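## Task

Lift the hose nozzle so that only the grippers touch it. While it is airborne, rotate the front spray ring until the label "JET" sits at the white arrow, and press the trigger in and push the side lock lever down so the trigger stays held, then keep the nozzle up briefly. Afterwards set the nozzle down on the table lying on its side with the trigger still locked. If anything other than the grippers contacts the nozzle while the ring rests between detents or the lock is half engaged, that step must be redone in the air: the ring from its starting label, the lock from the lever standing upright. Anything that stays in place only because the robot is holding it at the end does not count.

## Robot and tools

Robot: two arms, left_arm and right_arm, each ending in a parallel gripper, working over a table in a physics simulation. Loose objects can occasionally get a small shove from outside. Knocking or placing anything off the table is a failure.

Frame: one scene frame for both arms. Origin is on the table surface midway between the arms; +z is up, +x reaches out over the table, and left_arm sits on the +y side. The arm names do not refer to image left or right. For each gripper, fingers extend along its own +z axis and close along its own y axis. The reported end_effector_position is the point between the finger pads, roughly 1 cm short of the fingertips. Reported hand positions can be a little wrong, more so at long reach, and motions tend to finish a centimetre or more off target, usually low.

Row format (used by every moving call): one flat list of 16 numbers covering both arms, even if only one moves: left_arm x, y, z, qw, qx, qy, qz, opening, then right_arm x, y, z, qw, qx, qy, qz, opening. x, y, z are an absolute target position in metres in the scene frame; the quaternion is an absolute target orientation in the scene frame, w first. Opening runs from -1 (closed) to +1 (fully open, 0.094 m); it is an absolute setting, not an offset. A target more than 0.6 m from that arm's last reported position along any of its gripper axes makes the call be refused, and nothing is sent.

execute_actions: argument actions is a list with at most one item. Empty list: just returns the current state. An action item has rows (1 to 15 rows of 16 numbers) and optional steps (up to 15, default 15); each control step is 1/30 s, one row per step, the final row repeated if steps outnumber rows. A wait item has only steps (up to 300), counted from the previous result, so time spent composing the reply is included. Optional pictures (true/false) controls whether camera images come back; by default they do. Each step the commanded pose is clipped to 70 mm and 16 degrees from the measured pose, then damped inverse kinematics drives the joints, favouring position over orientation. After an action ends an arm only continues to its last clipped pose, so far targets need several calls; check the reported pose and send the remainder. To hold an orientation, resend your own target quaternion, not the drifted reported one. To keep an arm still, resend its full last reported pose and the intended opening in every call.

move: argument target is one 16-number row as above (absolute poses); speed is the path top speed in m/s, 0.002 to 0.5, default 0.25, with rotation capped at twice that value in rad/s. Both grippers follow straight paths that end together, lasting 0.5 to 10 s (cut off at 10 s). Grippers rotate the short way. Openings are sent at the start. Paths do not avoid obstacles or the other arm, and grippers can lag, drift, or overshoot speed, especially with a nearly straight arm. Faster moves and targets set deeper past a contact hit and press harder. The result adds a move: line with the ending (done, off_target, moving, held, fault) and any limits (paced = target clipped; held = a check blocked some steps, after which the arm may jump quickly), plus each gripper's distance from its target.

wait: seconds, 0 to 10; nothing new is sent, arms keep heading to their last clipped pose and fingers keep moving.

zoom_image: camera (cam_head_left, cam_head_right, cam_high, cam_low, cam_left_wrist, cam_right_wrist) and region [x0, y0, x1, y1] in pixels of that camera's latest image, origin top-left, at most 504 by 504. Head, high and low images are 896x504; wrist images are 616x616.

finished_scene: scene, an integer 1 to 2, ends the current scene irreversibly and reports whether the job was achieved; it must stay achieved afterwards. Its result gives the next task.

Results: the state line shows left_arm and right_arm gripper pose. grip_measured is the measured finger opening on the command scale (the last Joint positions value is the opening in metres); each gripper may read up to about 1 mm off consistently. To hold something, command about 0.03 below grip_measured for a firm grip, less for a lighter one. Pad force tops out near 50 to 62 N, lower on thin parts under about 2 mm. A pose unreachable line means the clearance check altered or blocked that arm's command; HELD marks steps where a row was not sent. Hand target shows where the controller is driving each gripper. FAULT lines mean an arm stopped. MOTOR HOT appears from 85 °C; at 100 °C an OVER-TEMPERATURE FAULT drops that arm, so avoid holding loads longer than needed. Joint limits (rad): waist -2.880 to 2.880, shoulder 0 to 3.142, elbow 0 to 3.019, wrist pitch -1.693 to 1.571, wrist yaw -1.571 to 1.571, wrist roll -2.094 to 2.094.

Avoid: arms colliding or pressing on each other, drops, slips, slams, hard pushes, and the nozzle touching the table mid-adjustment. The simulation keeps running while replies are written.

Each tool is called after "Request:" by a JSON object that holds its "fn" and its "kwargs".

## Session

Request:
{"fn": "execute_actions", "kwargs": {"actions": []}}

Scene clock: 0.00 s of 5250.00 s.
left_arm: end_effector_position=(-0.0625, -0.0465, +0.1125) grip_measured=+1.000 end_effector_quat_wxyz=(-0.406, +0.017, +0.909, +0.093) | right_arm: end_effector_position=(+0.2745, -0.3662, +0.1150) grip_measured=+1.000 end_effector_quat_wxyz=(-0.089, +0.927, +0.359, +0.056)
Joint positions: left_arm=[-1.237  1.711  1.148 -1.431  0.773 -1.205  0.094] | right_arm=[-0.383  1.129  0.739 -1.26  -0.196  1.824  0.094]
Joint velocities: left_arm=[ 0.005  0.005  0.002  0.007 -0.007 -0.022  0.   ] | right_arm=[-0.015 -0.005 -0.007  0.002 -0.022 -0.007  0.   ]
Motor temperatures (°C, as the motors report them): left_arm=[22 23 31 22 25 23] | right_arm=[25 24 36 24 22 24]
Hand target (left_arm): -0.061, -0.054, +0.118; -0.405, +0.020, +0.910, +0.084
Hand target (right_arm): +0.281, -0.371, +0.122; -0.081, +0.927, +0.360, +0.062

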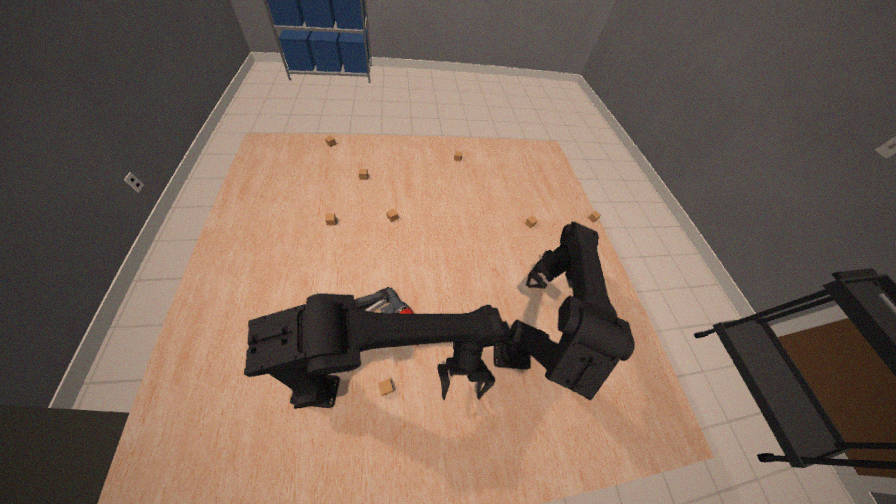

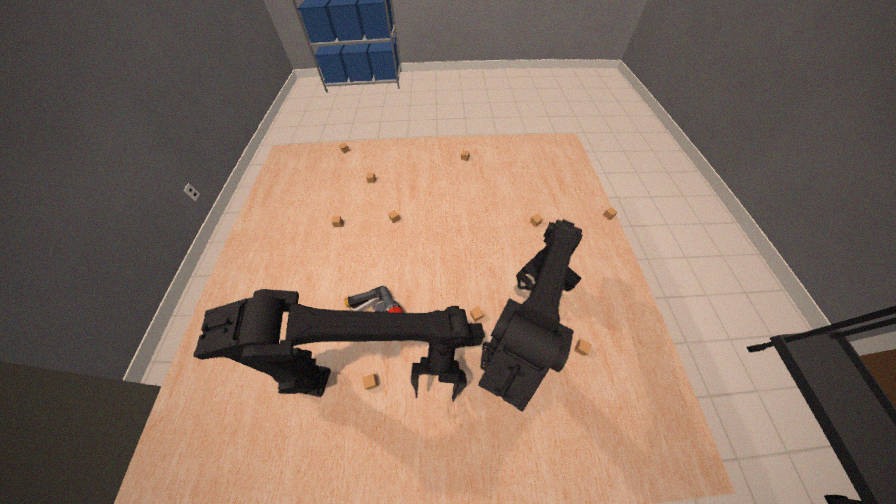

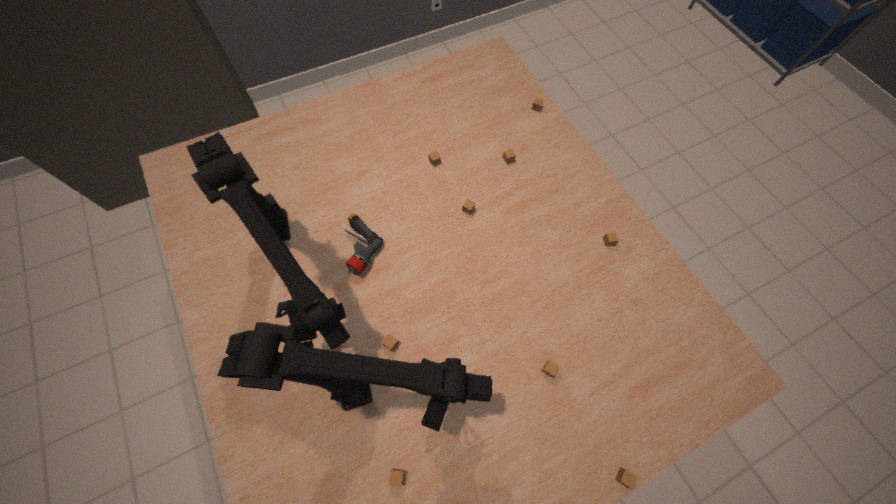

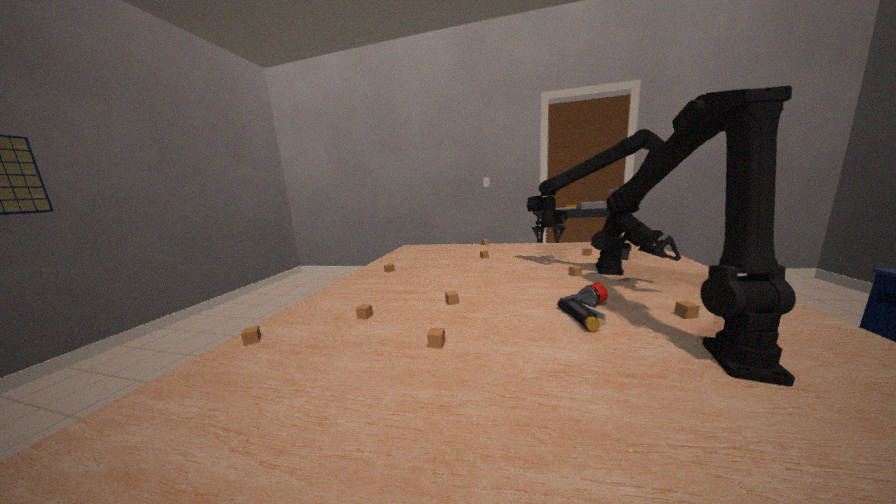

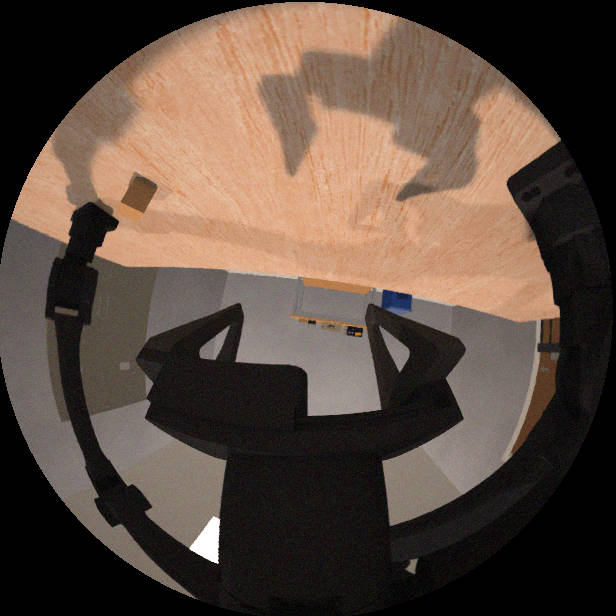

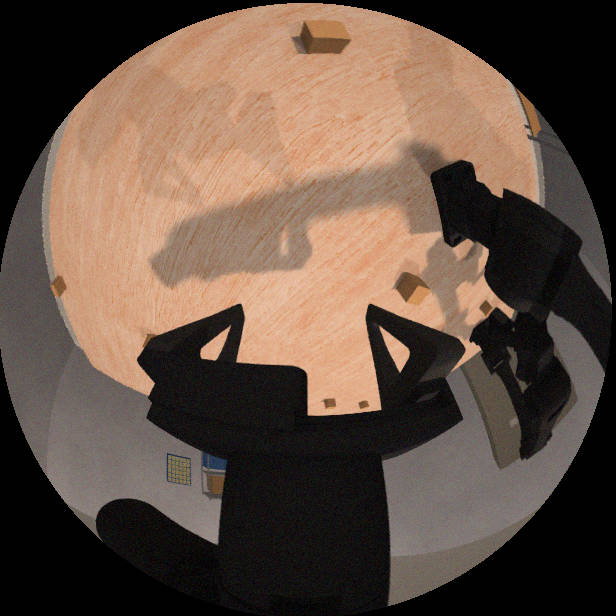

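Request:
{"fn": "zoom_image", "kwargs": {"camera": "cam_high", "region": [320,195,410,290]}}

Request:
{"fn": "zoom_image", "kwargs": {"camera": "cam_low", "region": [540,270,630,345]}}

Request:
{"fn": "zoom_image", "kwargs": {"camera": "cam_head_right", "region": [330,270,420,330]}}

Region (320, 195, 410, 290) of cam_high's 896x504 image, scaled by 5.305, with more detail than that image has; it fills the left 477 columns of this view, and the rest is white.

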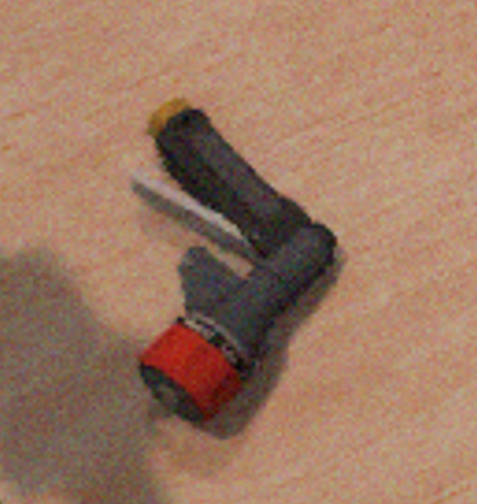

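Region (540, 270, 630, 345) of cam_low's 896x504 image, scaled by 5.600, with more detail than that image has.

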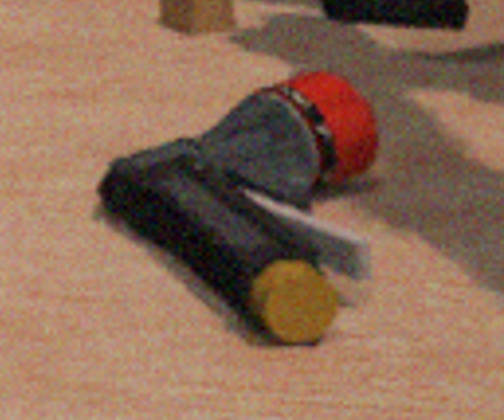

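Region (330, 270, 420, 330) of cam_head_right's 896x504 image, scaled by 5.600, with more detail than that image has.

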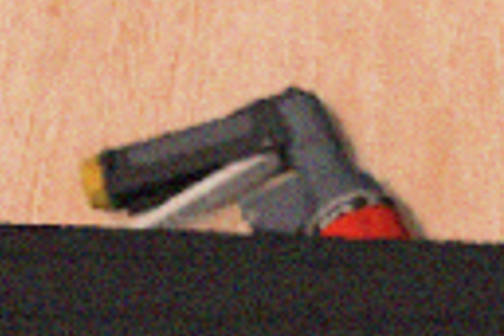

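Request:
{"fn": "move", "kwargs": {"target": [0.285,0.21,0.17,0,0.584,0.812,0,1.0,0.281,-0.371,0.122,-0.081,0.927,0.36,0.062,1.0], "speed": 0.3}}

Scene clock: 120.60 s of 5250.00 s.
left_arm: end_effector_position=(+0.2720, +0.2119, +0.1628) grip_measured=+1.000 end_effector_quat_wxyz=(-0.021, +0.578, +0.816, -0.003) | right_arm: end_effector_position=(+0.2745, -0.3662, +0.1150) grip_measured=+1.000 end_effector_quat_wxyz=(-0.089, +0.927, +0.359, +0.056)
Joint positions: left_arm=[-0.29   1.206  0.941 -1.348 -0.     0.765  0.094] | right_arm=[-0.383  1.129  0.739 -1.26  -0.196  1.824  0.094]
Joint velocities: left_arm=[-0.015 -0.015 -0.012 -0.027 -0.007  0.007  0.   ] | right_arm=[-0.005 -0.024  0.012  0.022 -0.037 -0.007  0.   ]
Motor temperatures (°C, as the motors report them): left_arm=[22 24 33 22 26 23] | right_arm=[25 24 40 24 22 24]
Hand target (left_arm): +0.275, +0.210, +0.167; -0.008, +0.585, +0.811, -0.002
Hand target (right_arm): +0.281, -0.371, +0.122; -0.081, +0.927, +0.360, +0.062
Off the commanded pose (left_arm): 0.015 m, 3 deg.
Off the commanded pose (right_arm): 0.011 m, 1 deg.
After step 90, 114.47 s passed at rest.
move: off_target (left_arm, right_arm)

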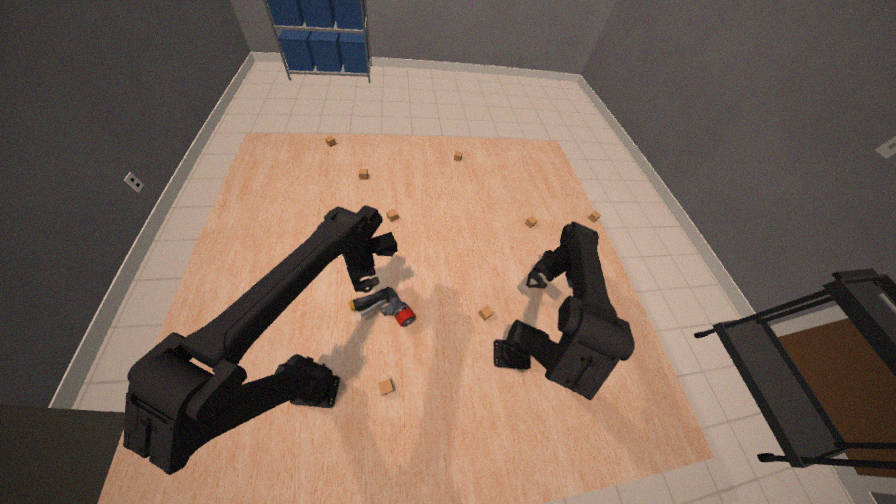

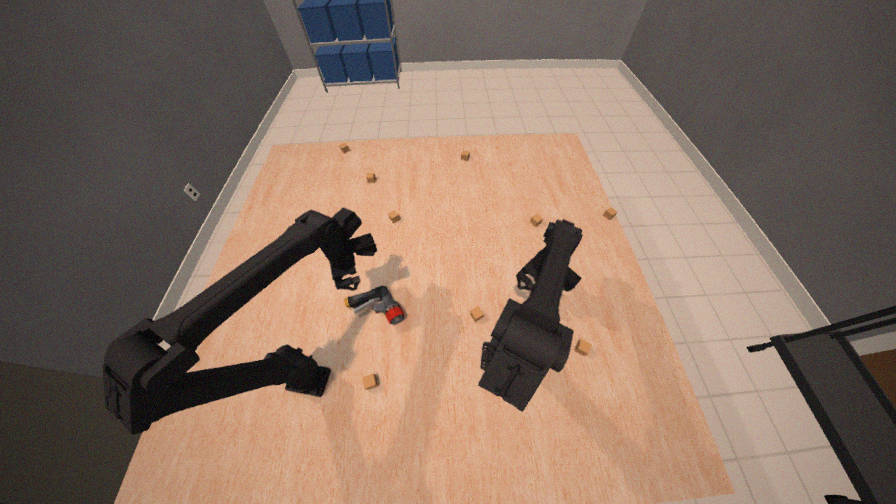

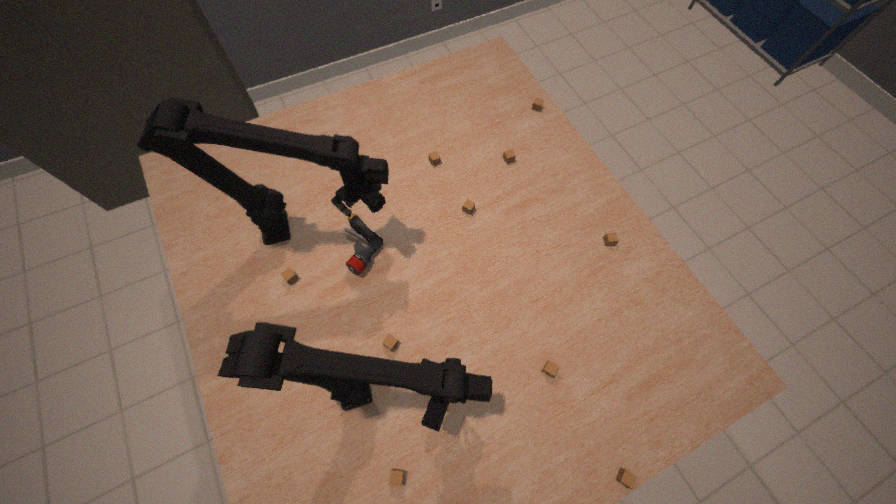

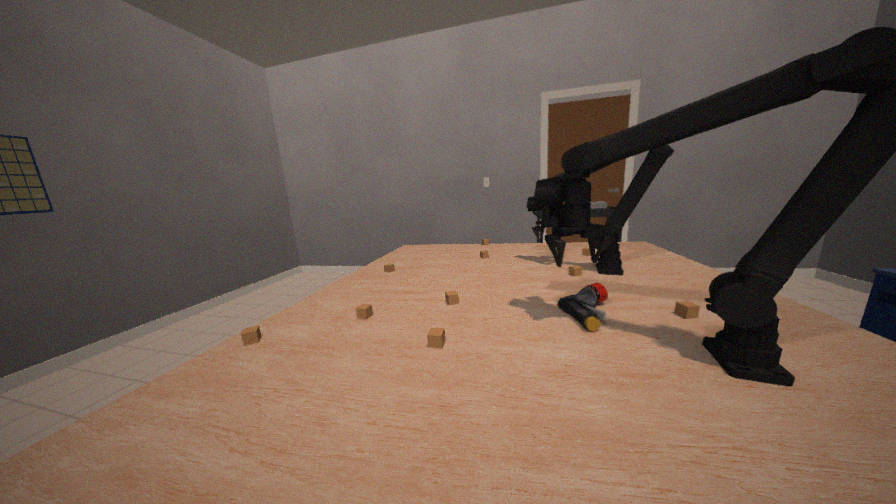

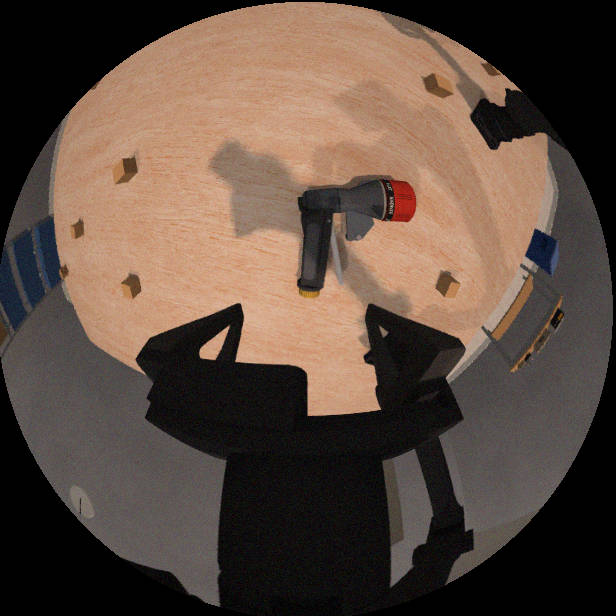

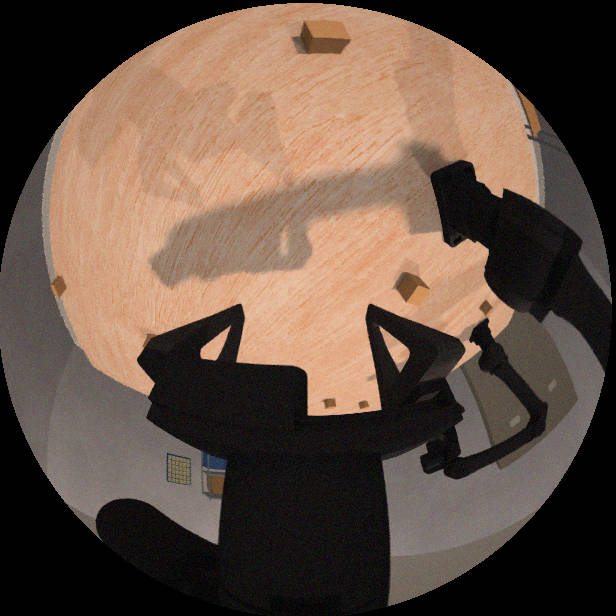

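Request:
{"fn": "move", "kwargs": {"target": [0.252,0.231,0.075,0,0.584,0.812,0,1.0,0.281,-0.371,0.122,-0.081,0.927,0.36,0.062,1.0], "speed": 0.25}}

Scene clock: 136.33 s of 5250.00 s.
left_arm: end_effector_position=(+0.2427, +0.2324, +0.0709) grip_measured=+1.000 end_effector_quat_wxyz=(-0.013, +0.581, +0.814, -0.002) | right_arm: end_effector_position=(+0.2745, -0.3662, +0.1150) grip_measured=+1.000 end_effector_quat_wxyz=(-0.089, +0.927, +0.359, +0.056)
Joint positions: left_arm=[-0.271  1.202  0.677 -1.071 -0.     0.789  0.094] | right_arm=[-0.383  1.129  0.739 -1.26  -0.196  1.824  0.094]
Joint velocities: left_arm=[-0.005 -0.024  0.012  0.012  0.022  0.037  0.   ] | right_arm=[-0.015 -0.015 -0.012 -0.022 -0.007  0.007  0.   ]
Motor temperatures (°C, as the motors report them): left_arm=[22 24 33 22 26 23] | right_arm=[25 24 40 24 22 24]
Hand target (left_arm): +0.251, +0.231, +0.075; -0.000, +0.584, +0.812, +0.000
Hand target (right_arm): +0.281, -0.371, +0.122; -0.081, +0.927, +0.360, +0.062
Off the commanded pose (left_arm): 0.010 m, 2 deg.
Off the commanded pose (right_arm): 0.011 m, 1 deg.
After step 90, 11.87 s passed at rest.
move: off_target (right_arm)

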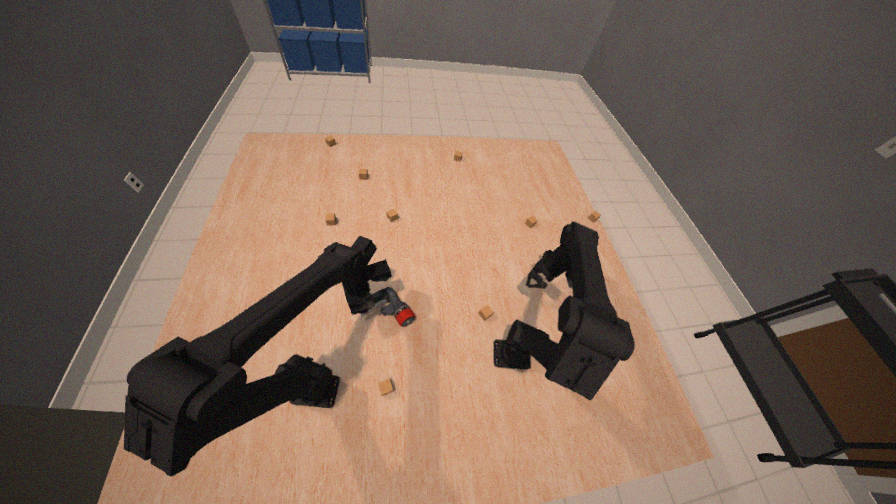

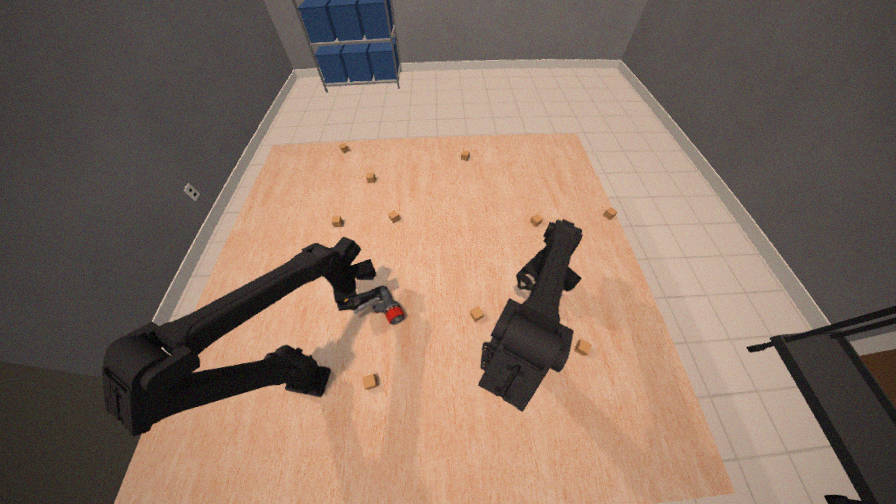

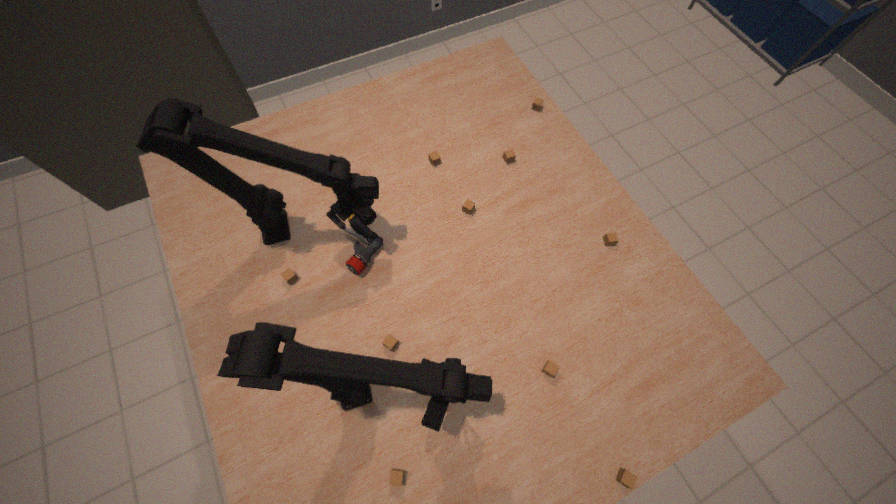

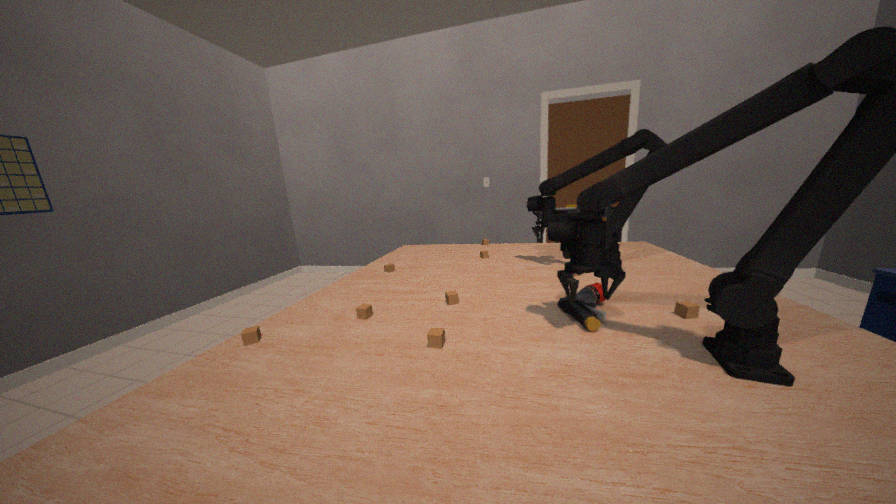

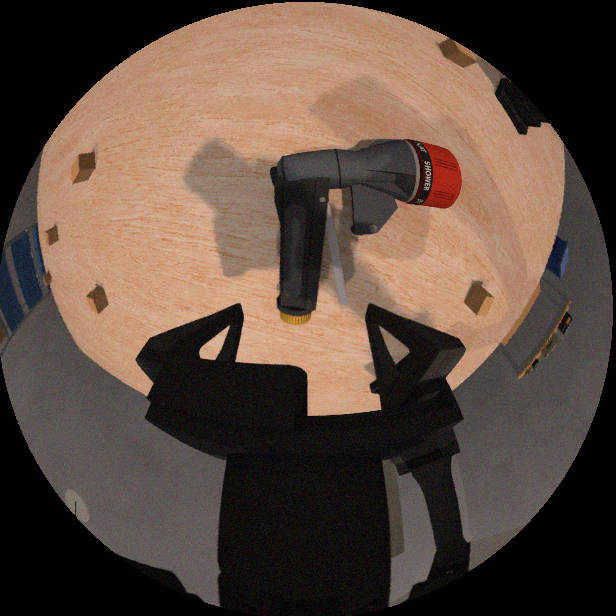

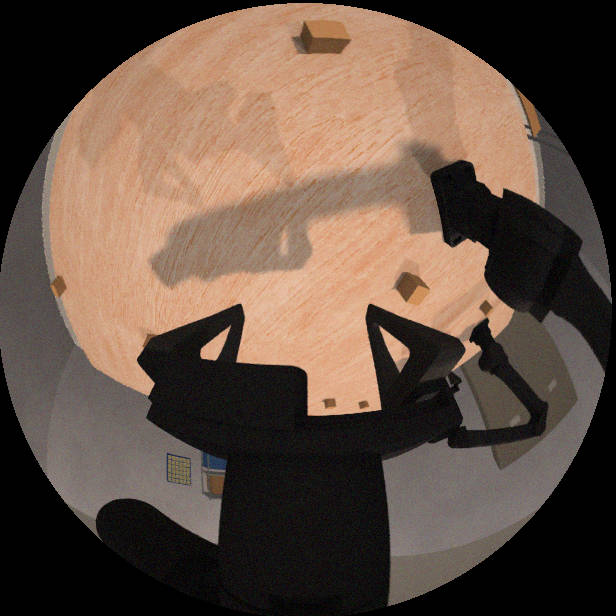

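Request:
{"fn": "execute_actions", "kwargs": {"actions": []}}

Scene clock: 172.60 s of 5250.00 s.
left_arm: end_effector_position=(+0.2427, +0.2324, +0.0709) grip_measured=+1.000 end_effector_quat_wxyz=(-0.013, +0.581, +0.814, -0.002) | right_arm: end_effector_position=(+0.2745, -0.3662, +0.1150) grip_measured=+1.000 end_effector_quat_wxyz=(-0.089, +0.927, +0.359, +0.056)
Joint positions: left_arm=[-0.271  1.202  0.677 -1.071 -0.     0.79   0.094] | right_arm=[-0.383  1.129  0.739 -1.26  -0.196  1.824  0.094]
Joint velocities: left_arm=[-0.015 -0.005  0.002 -0.017 -0.037  0.037  0.   ] | right_arm=[-0.005 -0.005 -0.002  0.007  0.007  0.022  0.   ]
Motor temperatures (°C, as the motors report them): left_arm=[22 24 33 22 26 23] | right_arm=[25 24 40 24 22 24]
Hand target (left_arm): +0.251, +0.231, +0.075; -0.000, +0.584, +0.812, +0.000
Hand target (right_arm): +0.281, -0.371, +0.122; -0.081, +0.927, +0.360, +0.062
Off the commanded pose (left_arm): 0.010 m, 2 deg.
Off the commanded pose (right_arm): 0.011 m, 1 deg.
Steps of this call (steps 1 to 90: nothing new was sent; then 33.27 s passed at rest). Readings (end_effector_position):
1: left_arm (+0.2427, +0.2324, +0.0709) | right_arm (+0.2745, -0.3662, +0.1150)
2: left_arm (+0.2427, +0.2324, +0.0709) | right_arm (+0.2745, -0.3662, +0.1150)
4: left_arm (+0.2427, +0.2324, +0.0709) | right_arm (+0.2745, -0.3662, +0.1150)
8: left_arm (+0.2427, +0.2324, +0.0709) | right_arm (+0.2745, -0.3662, +0.1150)
90: the state above

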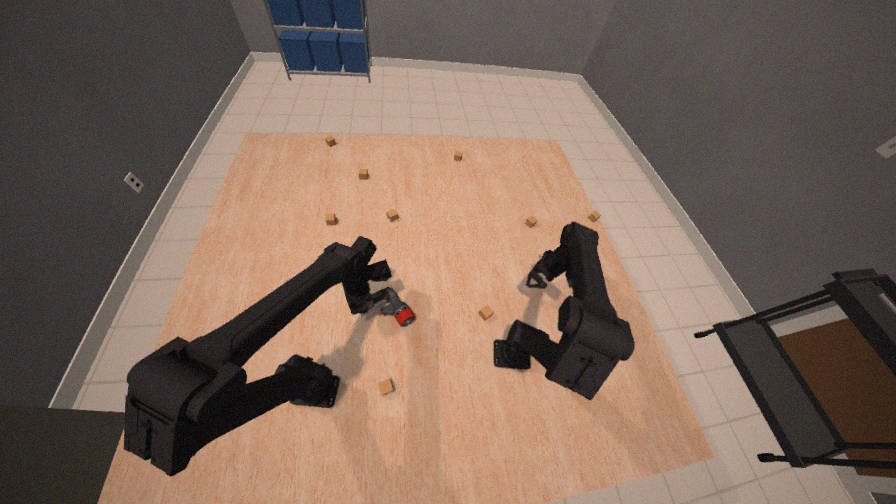

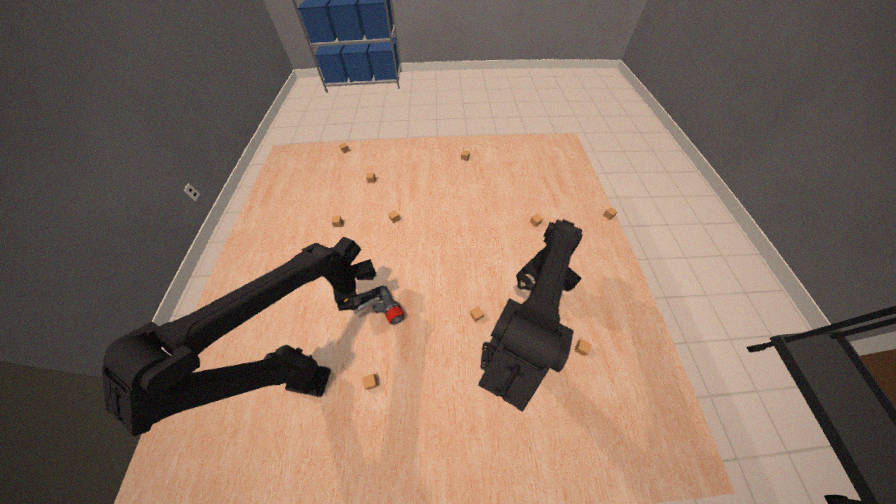

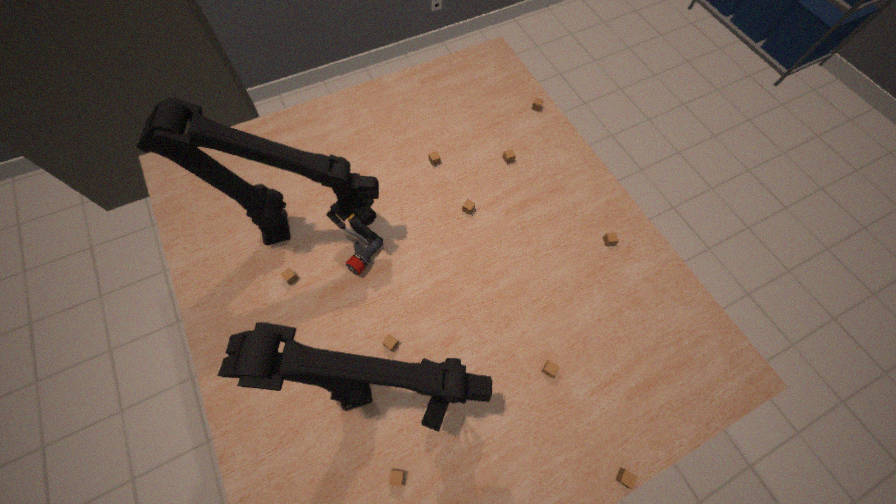

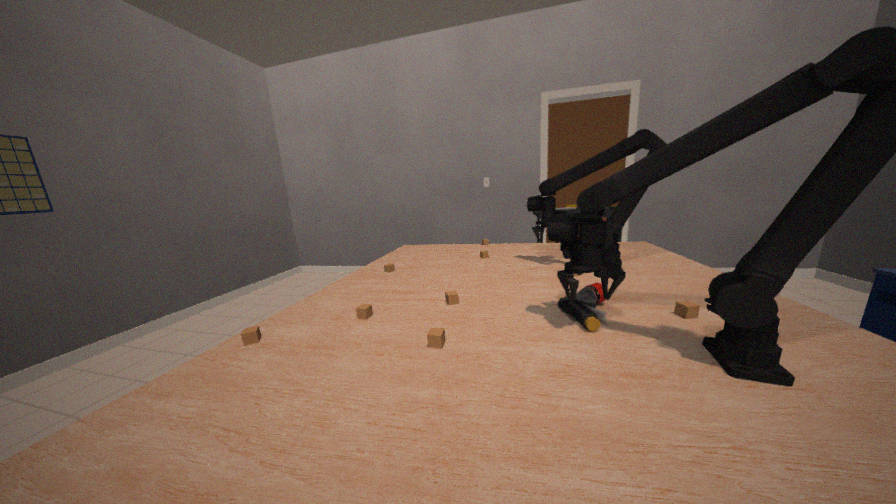

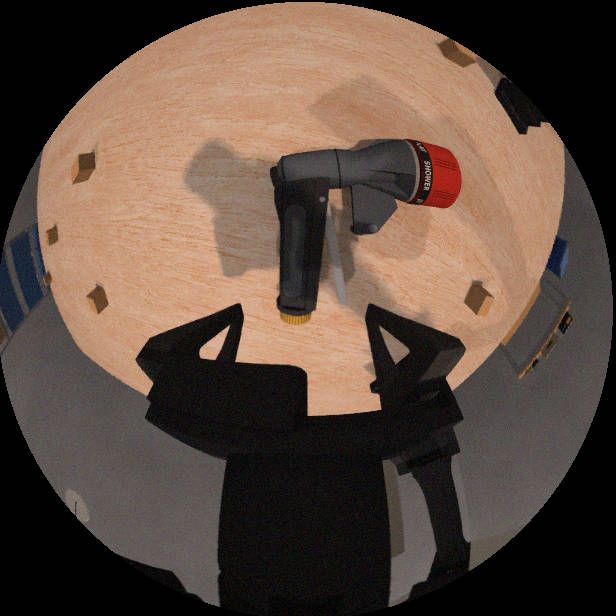

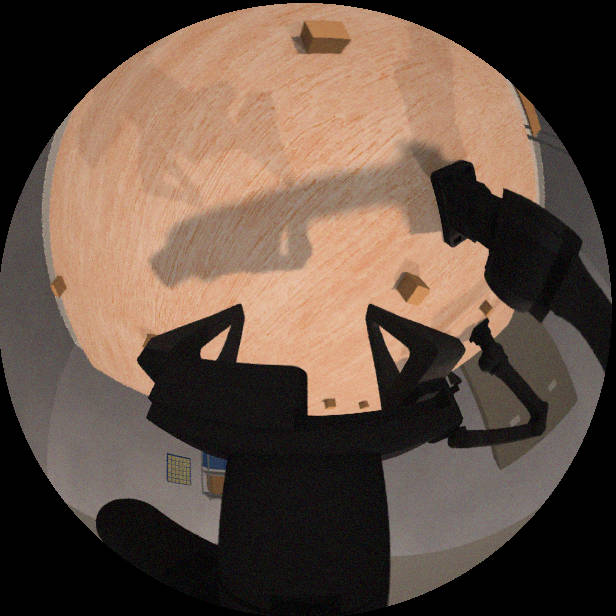

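Request:
{"fn": "move", "kwargs": {"target": [0.252,0.231,0.027,0,0.584,0.812,0,1.0,0.281,-0.371,0.122,-0.081,0.927,0.36,0.062,1.0], "speed": 0.08}}

Scene clock: 183.03 s of 5250.00 s.
left_arm: end_effector_position=(+0.2468, +0.2308, +0.0280) grip_measured=+1.000 end_effector_quat_wxyz=(-0.004, +0.581, +0.814, -0.001) | right_arm: end_effector_position=(+0.2745, -0.3662, +0.1150) grip_measured=+1.000 end_effector_quat_wxyz=(-0.089, +0.927, +0.359, +0.056)
Joint positions: left_arm=[-0.27   1.289  0.612 -0.903 -0.     0.791  0.094] | right_arm=[-0.383  1.129  0.739 -1.26  -0.196  1.824  0.094]
Joint velocities: left_arm=[-0.005  0.015  0.012  0.002  0.022  0.022  0.   ] | right_arm=[ 0.005  0.005 -0.002  0.002  0.051  0.022  0.   ]
Motor temperatures (°C, as the motors report them): left_arm=[22 24 33 22 26 23] | right_arm=[25 24 40 24 22 24]
Hand target (left_arm): +0.251, +0.231, +0.027; -0.000, +0.584, +0.812, +0.000
Hand target (right_arm): +0.281, -0.371, +0.122; -0.081, +0.927, +0.360, +0.062
Off the commanded pose (left_arm): 0.005 m, 1 deg.
Off the commanded pose (right_arm): 0.011 m, 1 deg.
After step 90, 6.53 s passed at rest.
move: off_target (right_arm)

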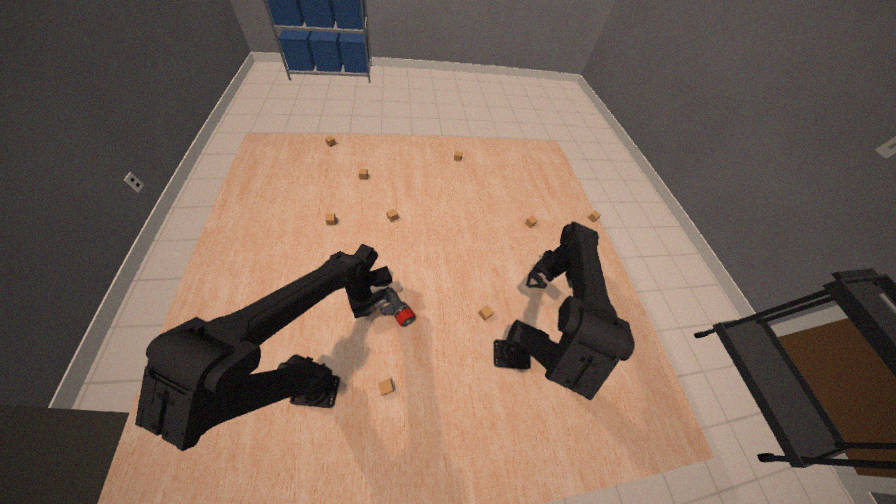

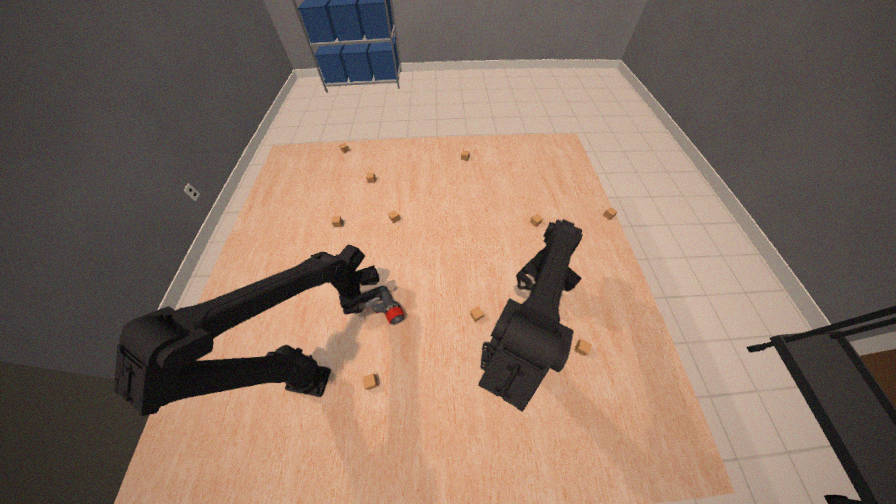

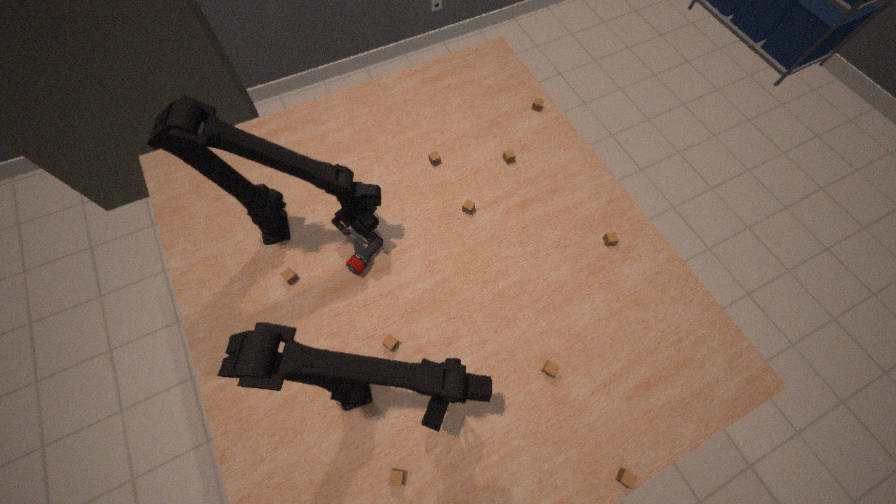

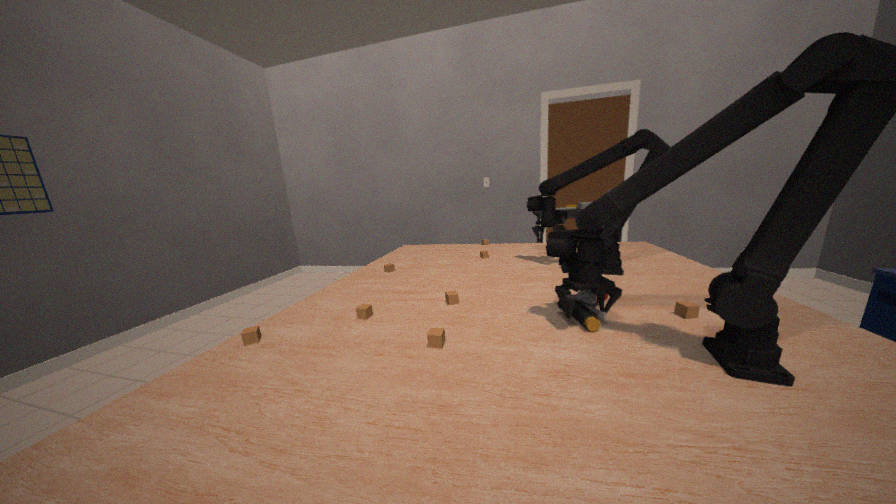

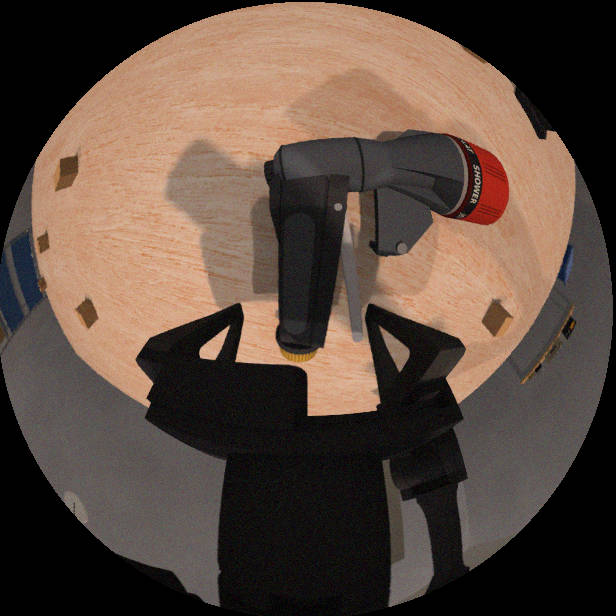

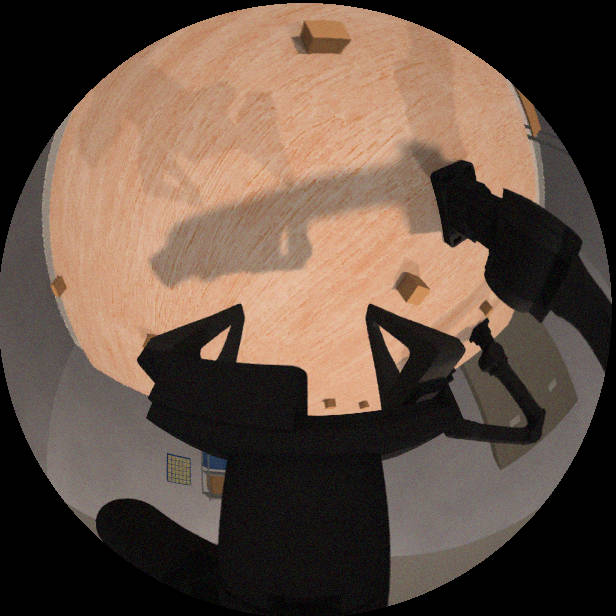

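Request:
{"fn": "move", "kwargs": {"target": [0.248,0.242,0.021,0,0.584,0.812,0,1.0,0.281,-0.371,0.122,-0.081,0.927,0.36,0.062,1.0], "speed": 0.05}}

Scene clock: 190.63 s of 5250.00 s.
left_arm: end_effector_position=(+0.2434, +0.2416, +0.0204) grip_measured=+1.000 end_effector_quat_wxyz=(-0.007, +0.580, +0.815, -0.001) | right_arm: end_effector_position=(+0.2745, -0.3662, +0.1150) grip_measured=+1.000 end_effector_quat_wxyz=(-0.089, +0.927, +0.359, +0.056)
Joint positions: left_arm=[-0.239  1.289  0.586 -0.882 -0.     0.818  0.094] | right_arm=[-0.383  1.129  0.739 -1.26  -0.196  1.824  0.094]
Joint velocities: left_arm=[-0.005 -0.015 -0.002 -0.007 -0.007  0.007  0.   ] | right_arm=[ 0.015 -0.015  0.007  0.002  0.022 -0.022  0.   ]
Motor temperatures (°C, as the motors report them): left_arm=[22 24 33 22 26 23] | right_arm=[25 24 40 24 21 24]
Hand target (left_arm): +0.248, +0.242, +0.021; -0.000, +0.584, +0.812, -0.000
Hand target (right_arm): +0.281, -0.371, +0.122; -0.081, +0.927, +0.360, +0.062
Off the commanded pose (left_arm): 0.005 m, 1 deg.
Off the commanded pose (right_arm): 0.011 m, 1 deg.
After step 90, 3.87 s passed at rest.
move: off_target (right_arm)

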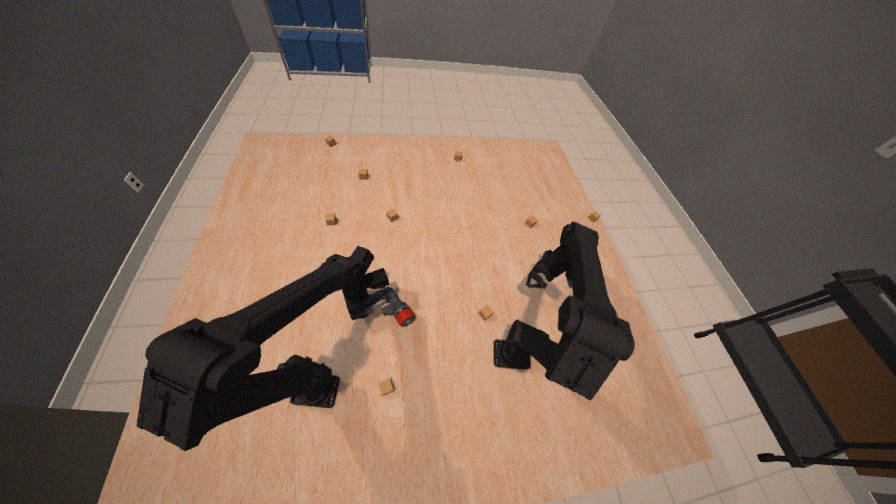

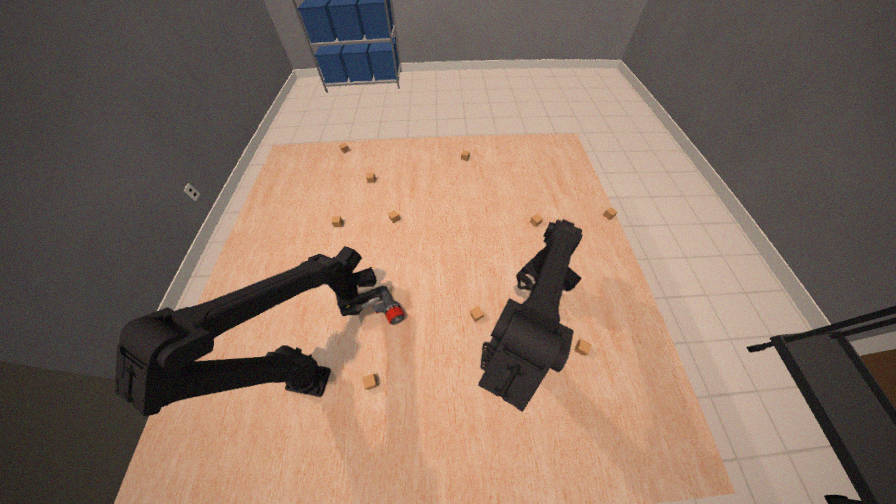

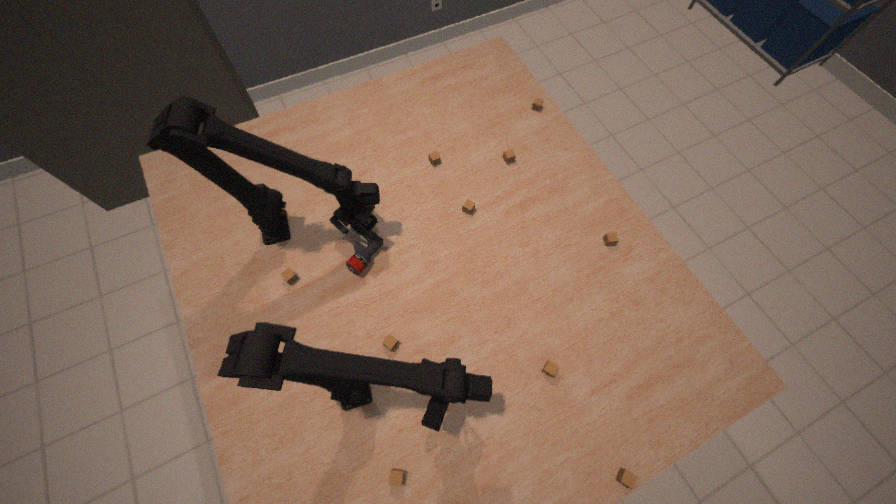

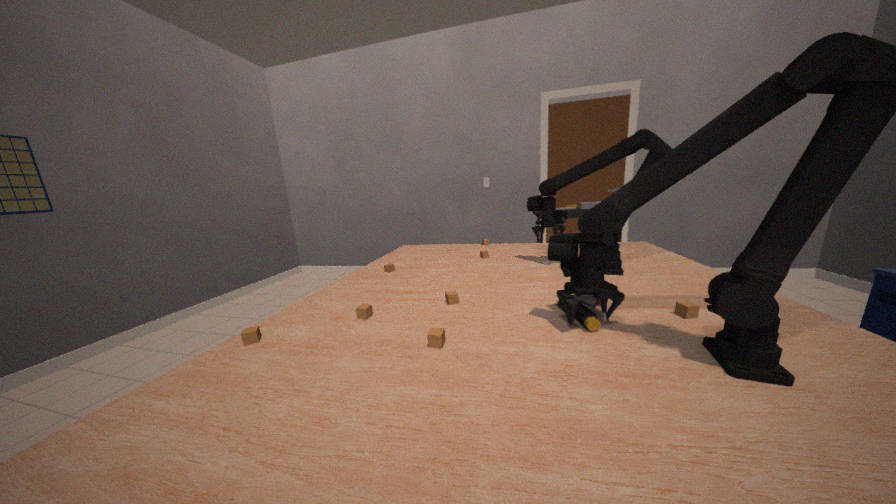

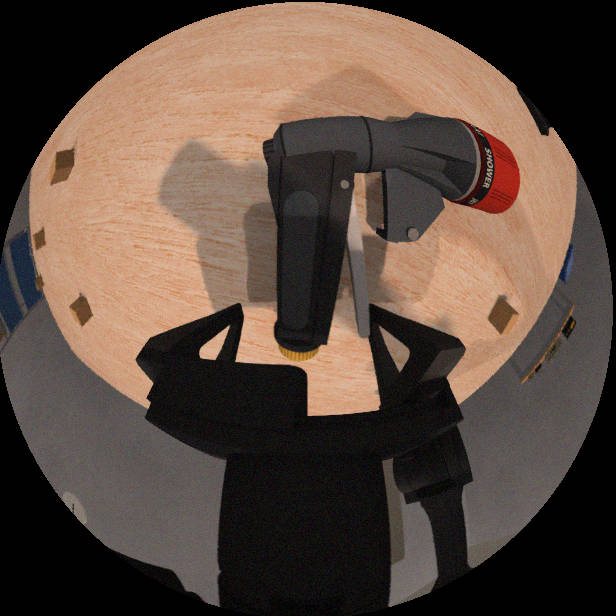

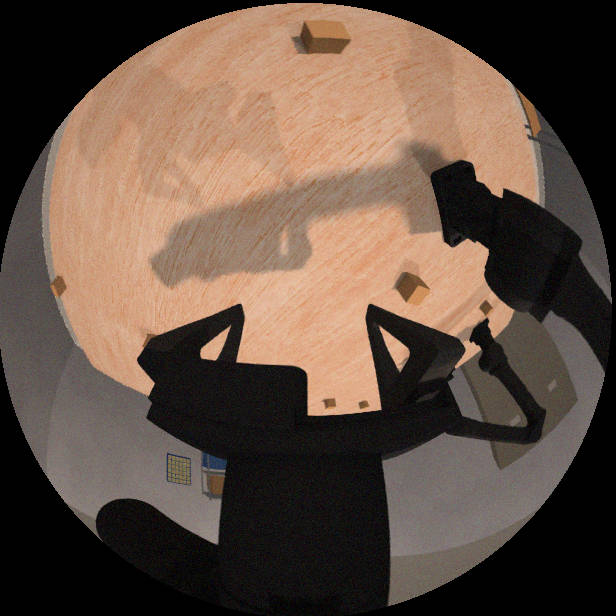

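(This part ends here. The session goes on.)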